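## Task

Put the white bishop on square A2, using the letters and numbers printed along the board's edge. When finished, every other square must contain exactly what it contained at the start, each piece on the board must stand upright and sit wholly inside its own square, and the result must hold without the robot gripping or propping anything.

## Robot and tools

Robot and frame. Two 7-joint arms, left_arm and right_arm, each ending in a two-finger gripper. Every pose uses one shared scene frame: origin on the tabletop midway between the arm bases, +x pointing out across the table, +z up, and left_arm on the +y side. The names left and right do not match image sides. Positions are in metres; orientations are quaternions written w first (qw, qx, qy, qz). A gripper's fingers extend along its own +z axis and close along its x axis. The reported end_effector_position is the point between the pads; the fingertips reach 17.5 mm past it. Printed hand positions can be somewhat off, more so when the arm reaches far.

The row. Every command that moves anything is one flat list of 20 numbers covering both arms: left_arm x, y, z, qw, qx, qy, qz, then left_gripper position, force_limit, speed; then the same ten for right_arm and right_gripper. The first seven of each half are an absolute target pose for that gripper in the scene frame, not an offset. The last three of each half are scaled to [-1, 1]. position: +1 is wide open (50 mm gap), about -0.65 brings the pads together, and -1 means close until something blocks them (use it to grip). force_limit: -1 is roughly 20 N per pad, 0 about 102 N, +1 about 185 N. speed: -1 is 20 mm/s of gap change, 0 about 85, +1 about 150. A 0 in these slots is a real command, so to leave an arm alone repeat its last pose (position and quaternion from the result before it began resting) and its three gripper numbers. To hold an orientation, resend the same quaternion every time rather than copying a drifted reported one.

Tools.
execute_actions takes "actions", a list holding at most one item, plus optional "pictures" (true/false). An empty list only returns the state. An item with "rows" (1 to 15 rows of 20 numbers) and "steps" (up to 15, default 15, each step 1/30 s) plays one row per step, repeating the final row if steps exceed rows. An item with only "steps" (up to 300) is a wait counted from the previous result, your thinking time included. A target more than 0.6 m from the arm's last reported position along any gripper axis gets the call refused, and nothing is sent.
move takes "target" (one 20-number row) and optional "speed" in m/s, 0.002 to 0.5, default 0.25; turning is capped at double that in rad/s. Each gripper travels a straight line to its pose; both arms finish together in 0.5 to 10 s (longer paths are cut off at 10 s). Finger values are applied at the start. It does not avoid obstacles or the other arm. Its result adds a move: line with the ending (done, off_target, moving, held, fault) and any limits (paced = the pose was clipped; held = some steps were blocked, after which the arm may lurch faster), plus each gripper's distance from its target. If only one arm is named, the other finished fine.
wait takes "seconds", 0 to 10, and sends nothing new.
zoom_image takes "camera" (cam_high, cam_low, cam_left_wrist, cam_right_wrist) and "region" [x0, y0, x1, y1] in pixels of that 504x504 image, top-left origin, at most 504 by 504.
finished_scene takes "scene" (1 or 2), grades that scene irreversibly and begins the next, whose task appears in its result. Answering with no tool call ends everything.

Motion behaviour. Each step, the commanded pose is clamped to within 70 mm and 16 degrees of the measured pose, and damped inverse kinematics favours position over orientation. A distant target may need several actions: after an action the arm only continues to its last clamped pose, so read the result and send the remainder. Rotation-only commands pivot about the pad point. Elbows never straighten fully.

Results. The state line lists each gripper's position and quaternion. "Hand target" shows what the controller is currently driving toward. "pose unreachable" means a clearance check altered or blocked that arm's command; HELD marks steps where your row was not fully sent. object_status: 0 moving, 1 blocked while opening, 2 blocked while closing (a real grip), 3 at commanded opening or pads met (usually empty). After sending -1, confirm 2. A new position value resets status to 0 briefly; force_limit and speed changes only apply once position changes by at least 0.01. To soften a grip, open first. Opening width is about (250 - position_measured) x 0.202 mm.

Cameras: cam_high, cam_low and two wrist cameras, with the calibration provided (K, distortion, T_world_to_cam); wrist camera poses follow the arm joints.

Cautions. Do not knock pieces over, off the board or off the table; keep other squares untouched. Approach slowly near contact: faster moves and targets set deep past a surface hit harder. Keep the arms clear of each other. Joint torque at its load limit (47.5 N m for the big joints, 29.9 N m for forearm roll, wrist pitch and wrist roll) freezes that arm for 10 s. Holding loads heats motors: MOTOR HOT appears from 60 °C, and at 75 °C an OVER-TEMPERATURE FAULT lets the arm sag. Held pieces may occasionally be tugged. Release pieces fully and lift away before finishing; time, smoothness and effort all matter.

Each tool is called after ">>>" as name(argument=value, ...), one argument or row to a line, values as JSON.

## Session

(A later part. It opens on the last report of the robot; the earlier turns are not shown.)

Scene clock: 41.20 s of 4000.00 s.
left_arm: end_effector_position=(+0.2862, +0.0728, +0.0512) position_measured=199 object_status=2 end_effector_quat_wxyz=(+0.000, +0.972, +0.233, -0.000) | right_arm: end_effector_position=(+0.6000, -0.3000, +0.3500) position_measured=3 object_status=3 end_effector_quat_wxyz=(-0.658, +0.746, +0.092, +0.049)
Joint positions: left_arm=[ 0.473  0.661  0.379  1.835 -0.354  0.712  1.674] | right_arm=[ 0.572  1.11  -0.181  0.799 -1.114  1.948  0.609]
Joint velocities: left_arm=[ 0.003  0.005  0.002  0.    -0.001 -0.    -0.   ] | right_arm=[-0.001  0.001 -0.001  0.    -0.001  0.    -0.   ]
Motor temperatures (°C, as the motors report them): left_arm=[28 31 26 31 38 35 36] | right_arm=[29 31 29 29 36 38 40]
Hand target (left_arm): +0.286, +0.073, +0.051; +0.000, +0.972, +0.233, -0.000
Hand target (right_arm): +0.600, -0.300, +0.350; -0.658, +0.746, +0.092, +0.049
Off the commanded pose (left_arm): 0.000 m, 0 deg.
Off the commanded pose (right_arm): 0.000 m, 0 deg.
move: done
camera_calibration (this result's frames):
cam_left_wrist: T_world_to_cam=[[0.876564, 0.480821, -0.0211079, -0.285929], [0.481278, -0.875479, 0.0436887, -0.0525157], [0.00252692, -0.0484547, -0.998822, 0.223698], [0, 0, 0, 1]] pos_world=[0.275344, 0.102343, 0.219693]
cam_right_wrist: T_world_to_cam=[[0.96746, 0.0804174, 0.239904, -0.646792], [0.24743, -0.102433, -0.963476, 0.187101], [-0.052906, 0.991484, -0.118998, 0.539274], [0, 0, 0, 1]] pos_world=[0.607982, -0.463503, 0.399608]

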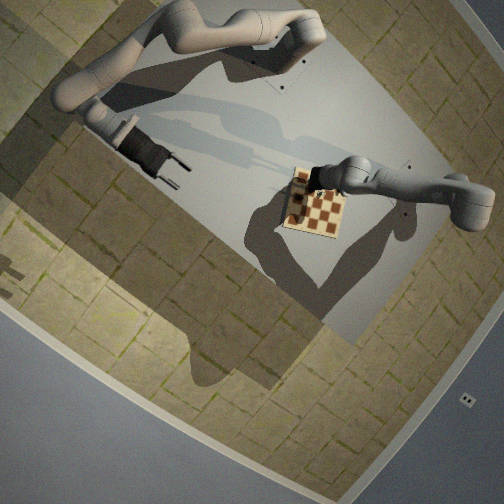

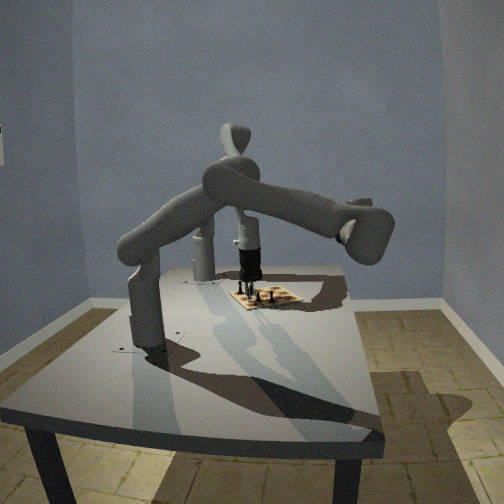

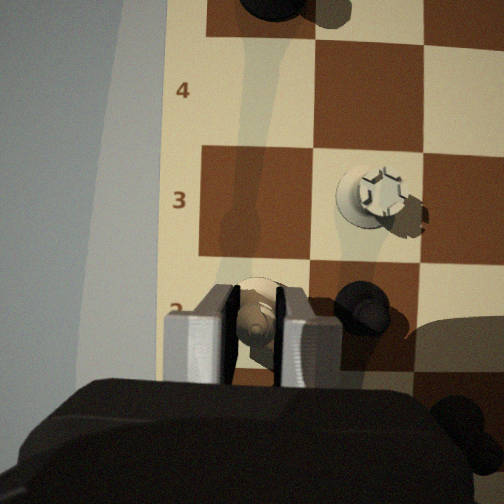

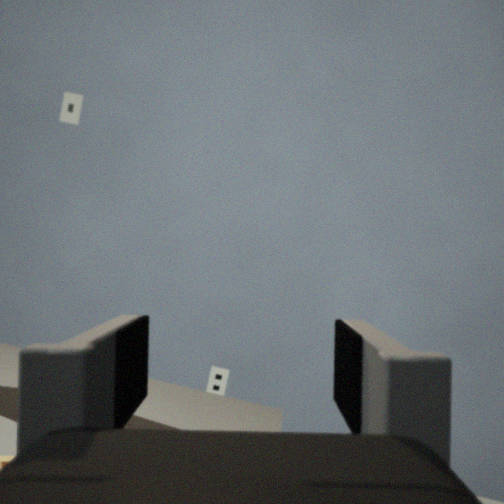

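>>> move(
  target=[0.285,0.0708,0.0425,0,0.972,0.233,0,-1,-0.7,-0.6,0.6,-0.3,0.35,-0.658,0.746,0.092,0.049,1,0,0],
  speed=0.02,
)

>>> move(
  target=[0.285,0.0708,0.0425,0,0.972,0.233,0,0.15,-0.7,-0.7,0.6,-0.3,0.35,-0.658,0.746,0.092,0.049,1,0,0],
)

>>> move(
  target=[0.285,0.0708,0.13,0,0.972,0.233,0,0.15,-0.7,-0.7,0.6,-0.3,0.35,-0.658,0.746,0.092,0.049,1,0,0],
  speed=0.15,
)

Scene clock: 47.10 s of 4000.00 s.
left_arm: end_effector_position=(+0.2851, +0.0708, +0.0426) position_measured=199 object_status=2 end_effector_quat_wxyz=(+0.000, +0.972, +0.233, +0.000) | right_arm: end_effector_position=(+0.6000, -0.3000, +0.3500) position_measured=3 object_status=3 end_effector_quat_wxyz=(-0.658, +0.746, +0.092, +0.049)
Joint positions: left_arm=[ 0.485  0.678  0.37   1.837 -0.363  0.693  1.685] | right_arm=[ 0.572  1.11  -0.181  0.799 -1.114  1.948  0.609]
Joint velocities: left_arm=[ 0.002  0.     0.002 -0.001 -0.    -0.001  0.001] | right_arm=[ 0.001 -0.    -0.001 -0.    -0.     0.     0.   ]
Motor temperatures (°C, as the motors report them): left_arm=[28 31 26 31 38 35 36] | right_arm=[29 31 29 29 36 38 40]
Hand target (left_arm): +0.285, +0.071, +0.042; +0.000, +0.972, +0.233, -0.000
Hand target (right_arm): +0.600, -0.300, +0.350; -0.658, +0.746, +0.092, +0.049
Off the commanded pose (left_arm): 0.000 m, 0 deg.
Off the commanded pose (right_arm): 0.000 m, 0 deg.
After step 90, 2.20 s passed at rest.
move: done
camera_calibration (this result's frames):
cam_left_wrist: T_world_to_cam=[[0.876578, 0.480806, -0.0208925, -0.284145], [0.481253, -0.875509, 0.0433533, -0.0533553], [0.00255297, -0.0480571, -0.998841, 0.214994], [0, 0, 0, 1]] pos_world=[0.274204, 0.100238, 0.211122]
cam_right_wrist: T_world_to_cam=[[0.96746, 0.0804174, 0.239904, -0.646792], [0.24743, -0.102434, -0.963476, 0.187101], [-0.052906, 0.991484, -0.118998, 0.539274], [0, 0, 0, 1]] pos_world=[0.607982, -0.463503, 0.399608]

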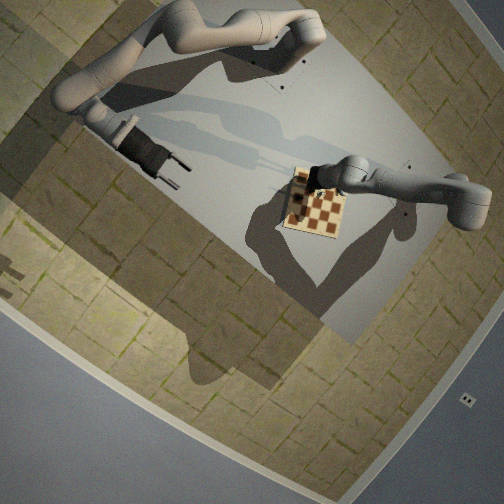

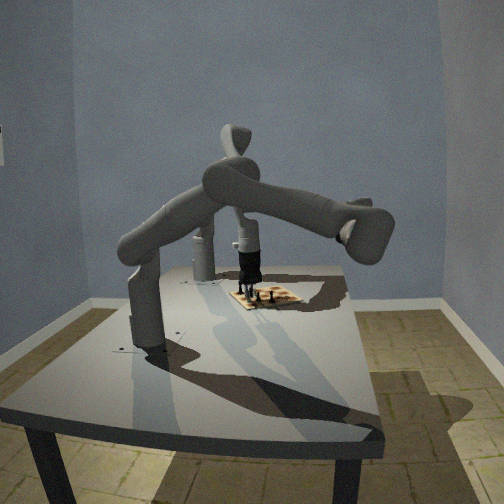

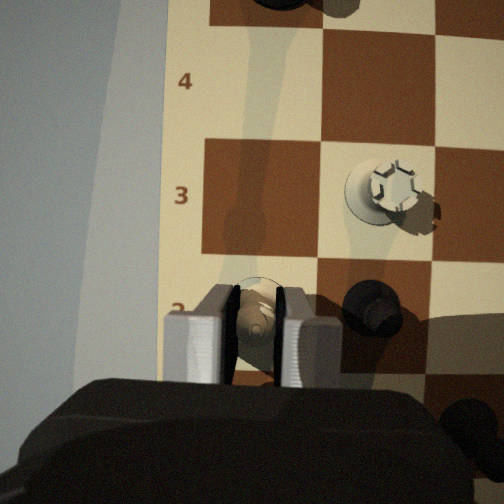

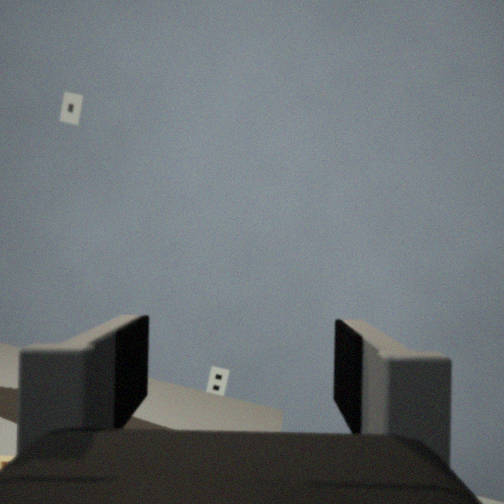

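Scene clock: 47.80 s of 4000.00 s.
left_arm: end_effector_position=(+0.2850, +0.0708, +0.0425) position_measured=130 object_status=3 end_effector_quat_wxyz=(+0.000, +0.972, +0.233, +0.000) | right_arm: end_effector_position=(+0.6000, -0.3000, +0.3500) position_measured=3 object_status=3 end_effector_quat_wxyz=(-0.658, +0.746, +0.092, +0.049)
Joint positions: left_arm=[ 0.485  0.678  0.369  1.837 -0.363  0.693  1.685] | right_arm=[ 0.572  1.11  -0.181  0.799 -1.114  1.948  0.609]
Joint velocities: left_arm=[ 0.001 -0.001 -0.001 -0.    -0.    -0.    -0.   ] | right_arm=[-0.001  0.     0.     0.     0.001  0.     0.   ]
Motor temperatures (°C, as the motors report them): left_arm=[28 31 26 31 38 35 36] | right_arm=[29 31 29 29 36 38 40]
Hand target (left_arm): +0.285, +0.071, +0.042; +0.000, +0.972, +0.233, -0.000
Hand target (right_arm): +0.600, -0.300, +0.350; -0.658, +0.746, +0.092, +0.049
Off the commanded pose (left_arm): 0.000 m, 0 deg.
Off the commanded pose (right_arm): 0.000 m, 0 deg.
move: done
camera_calibration (this result's frames):
cam_left_wrist: T_world_to_cam=[[0.876654, 0.480669, -0.0208703, -0.284081], [0.481115, -0.875593, 0.0431882, -0.0532418], [0.00248534, -0.0479021, -0.998849, 0.214936], [0, 0, 0, 1]] pos_world=[0.274122, 0.100227, 0.211059]
cam_right_wrist: T_world_to_cam=[[0.96746, 0.0804175, 0.239904, -0.646792], [0.24743, -0.102433, -0.963476, 0.187101], [-0.0529062, 0.991484, -0.118998, 0.539274], [0, 0, 0, 1]] pos_world=[0.607982, -0.463503, 0.399608]

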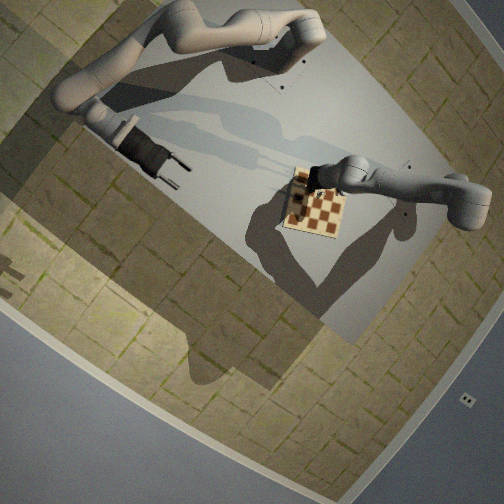

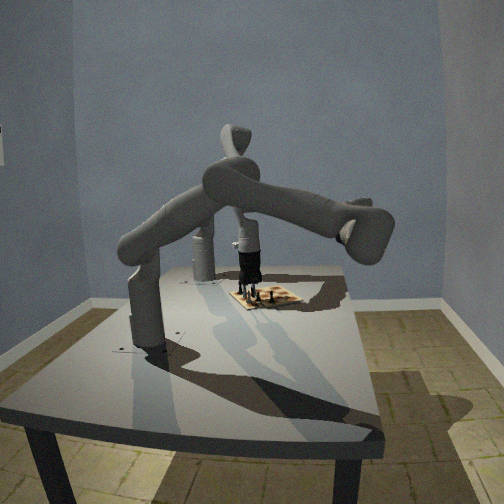

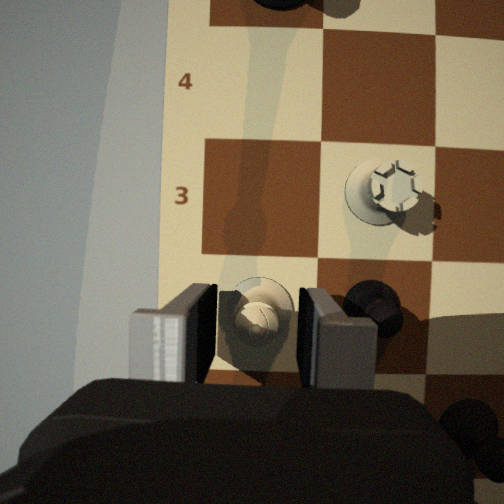

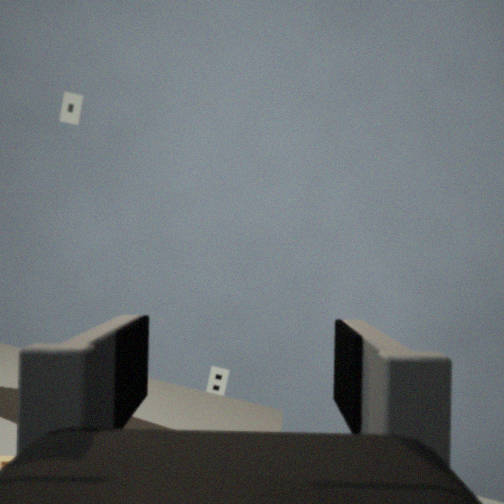

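Scene clock: 48.77 s of 4000.00 s.
left_arm: end_effector_position=(+0.2848, +0.0711, +0.1299) position_measured=130 object_status=3 end_effector_quat_wxyz=(-0.000, +0.972, +0.233, +0.000) | right_arm: end_effector_position=(+0.6000, -0.3000, +0.3500) position_measured=3 object_status=3 end_effector_quat_wxyz=(-0.658, +0.746, +0.092, +0.049)
Joint positions: left_arm=[ 0.431  0.53   0.444  1.751 -0.276  0.923  1.613] | right_arm=[ 0.572  1.11  -0.181  0.799 -1.114  1.948  0.609]
Joint velocities: left_arm=[-0.002 -0.    -0.001  0.     0.001  0.001 -0.002] | right_arm=[ 0.    -0.001 -0.     0.    -0.    -0.    -0.   ]
Motor temperatures (°C, as the motors report them): left_arm=[28 31 26 31 38 35 36] | right_arm=[29 31 29 29 36 38 40]
Hand target (left_arm): +0.285, +0.071, +0.130; -0.000, +0.972, +0.233, +0.000
Hand target (right_arm): +0.600, -0.300, +0.350; -0.658, +0.746, +0.092, +0.049
Off the commanded pose (left_arm): 0.000 m, 0 deg.
Off the commanded pose (right_arm): 0.000 m, 0 deg.
move: done
camera_calibration (this result's frames):
cam_left_wrist: T_world_to_cam=[[0.876648, 0.480705, -0.0202945, -0.282303], [0.481125, -0.875612, 0.0426809, -0.0565661], [0.00274684, -0.0471803, -0.998883, 0.302141], [0, 0, 0, 1]] pos_world=[0.273865, 0.100429, 0.298489]
cam_right_wrist: T_world_to_cam=[[0.96746, 0.0804175, 0.239904, -0.646792], [0.247431, -0.102433, -0.963476, 0.187101], [-0.0529061, 0.991484, -0.118998, 0.539274], [0, 0, 0, 1]] pos_world=[0.607982, -0.463503, 0.399608]

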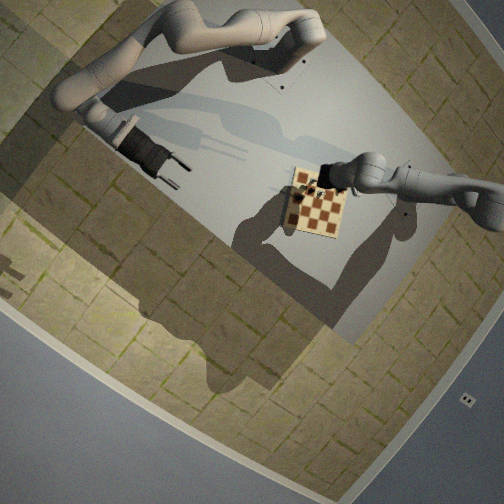

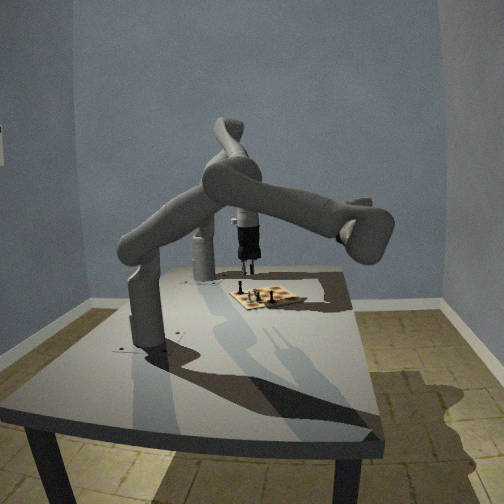

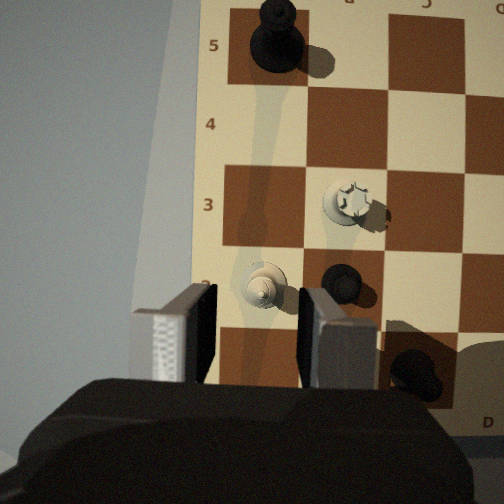

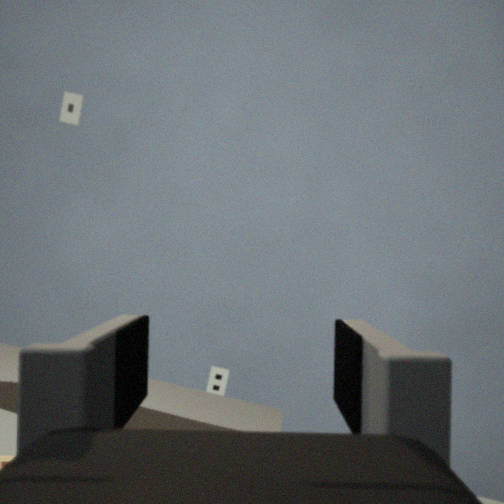

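>>> finished_scene(
  scene=2,
)

The scene is finished: the task was done.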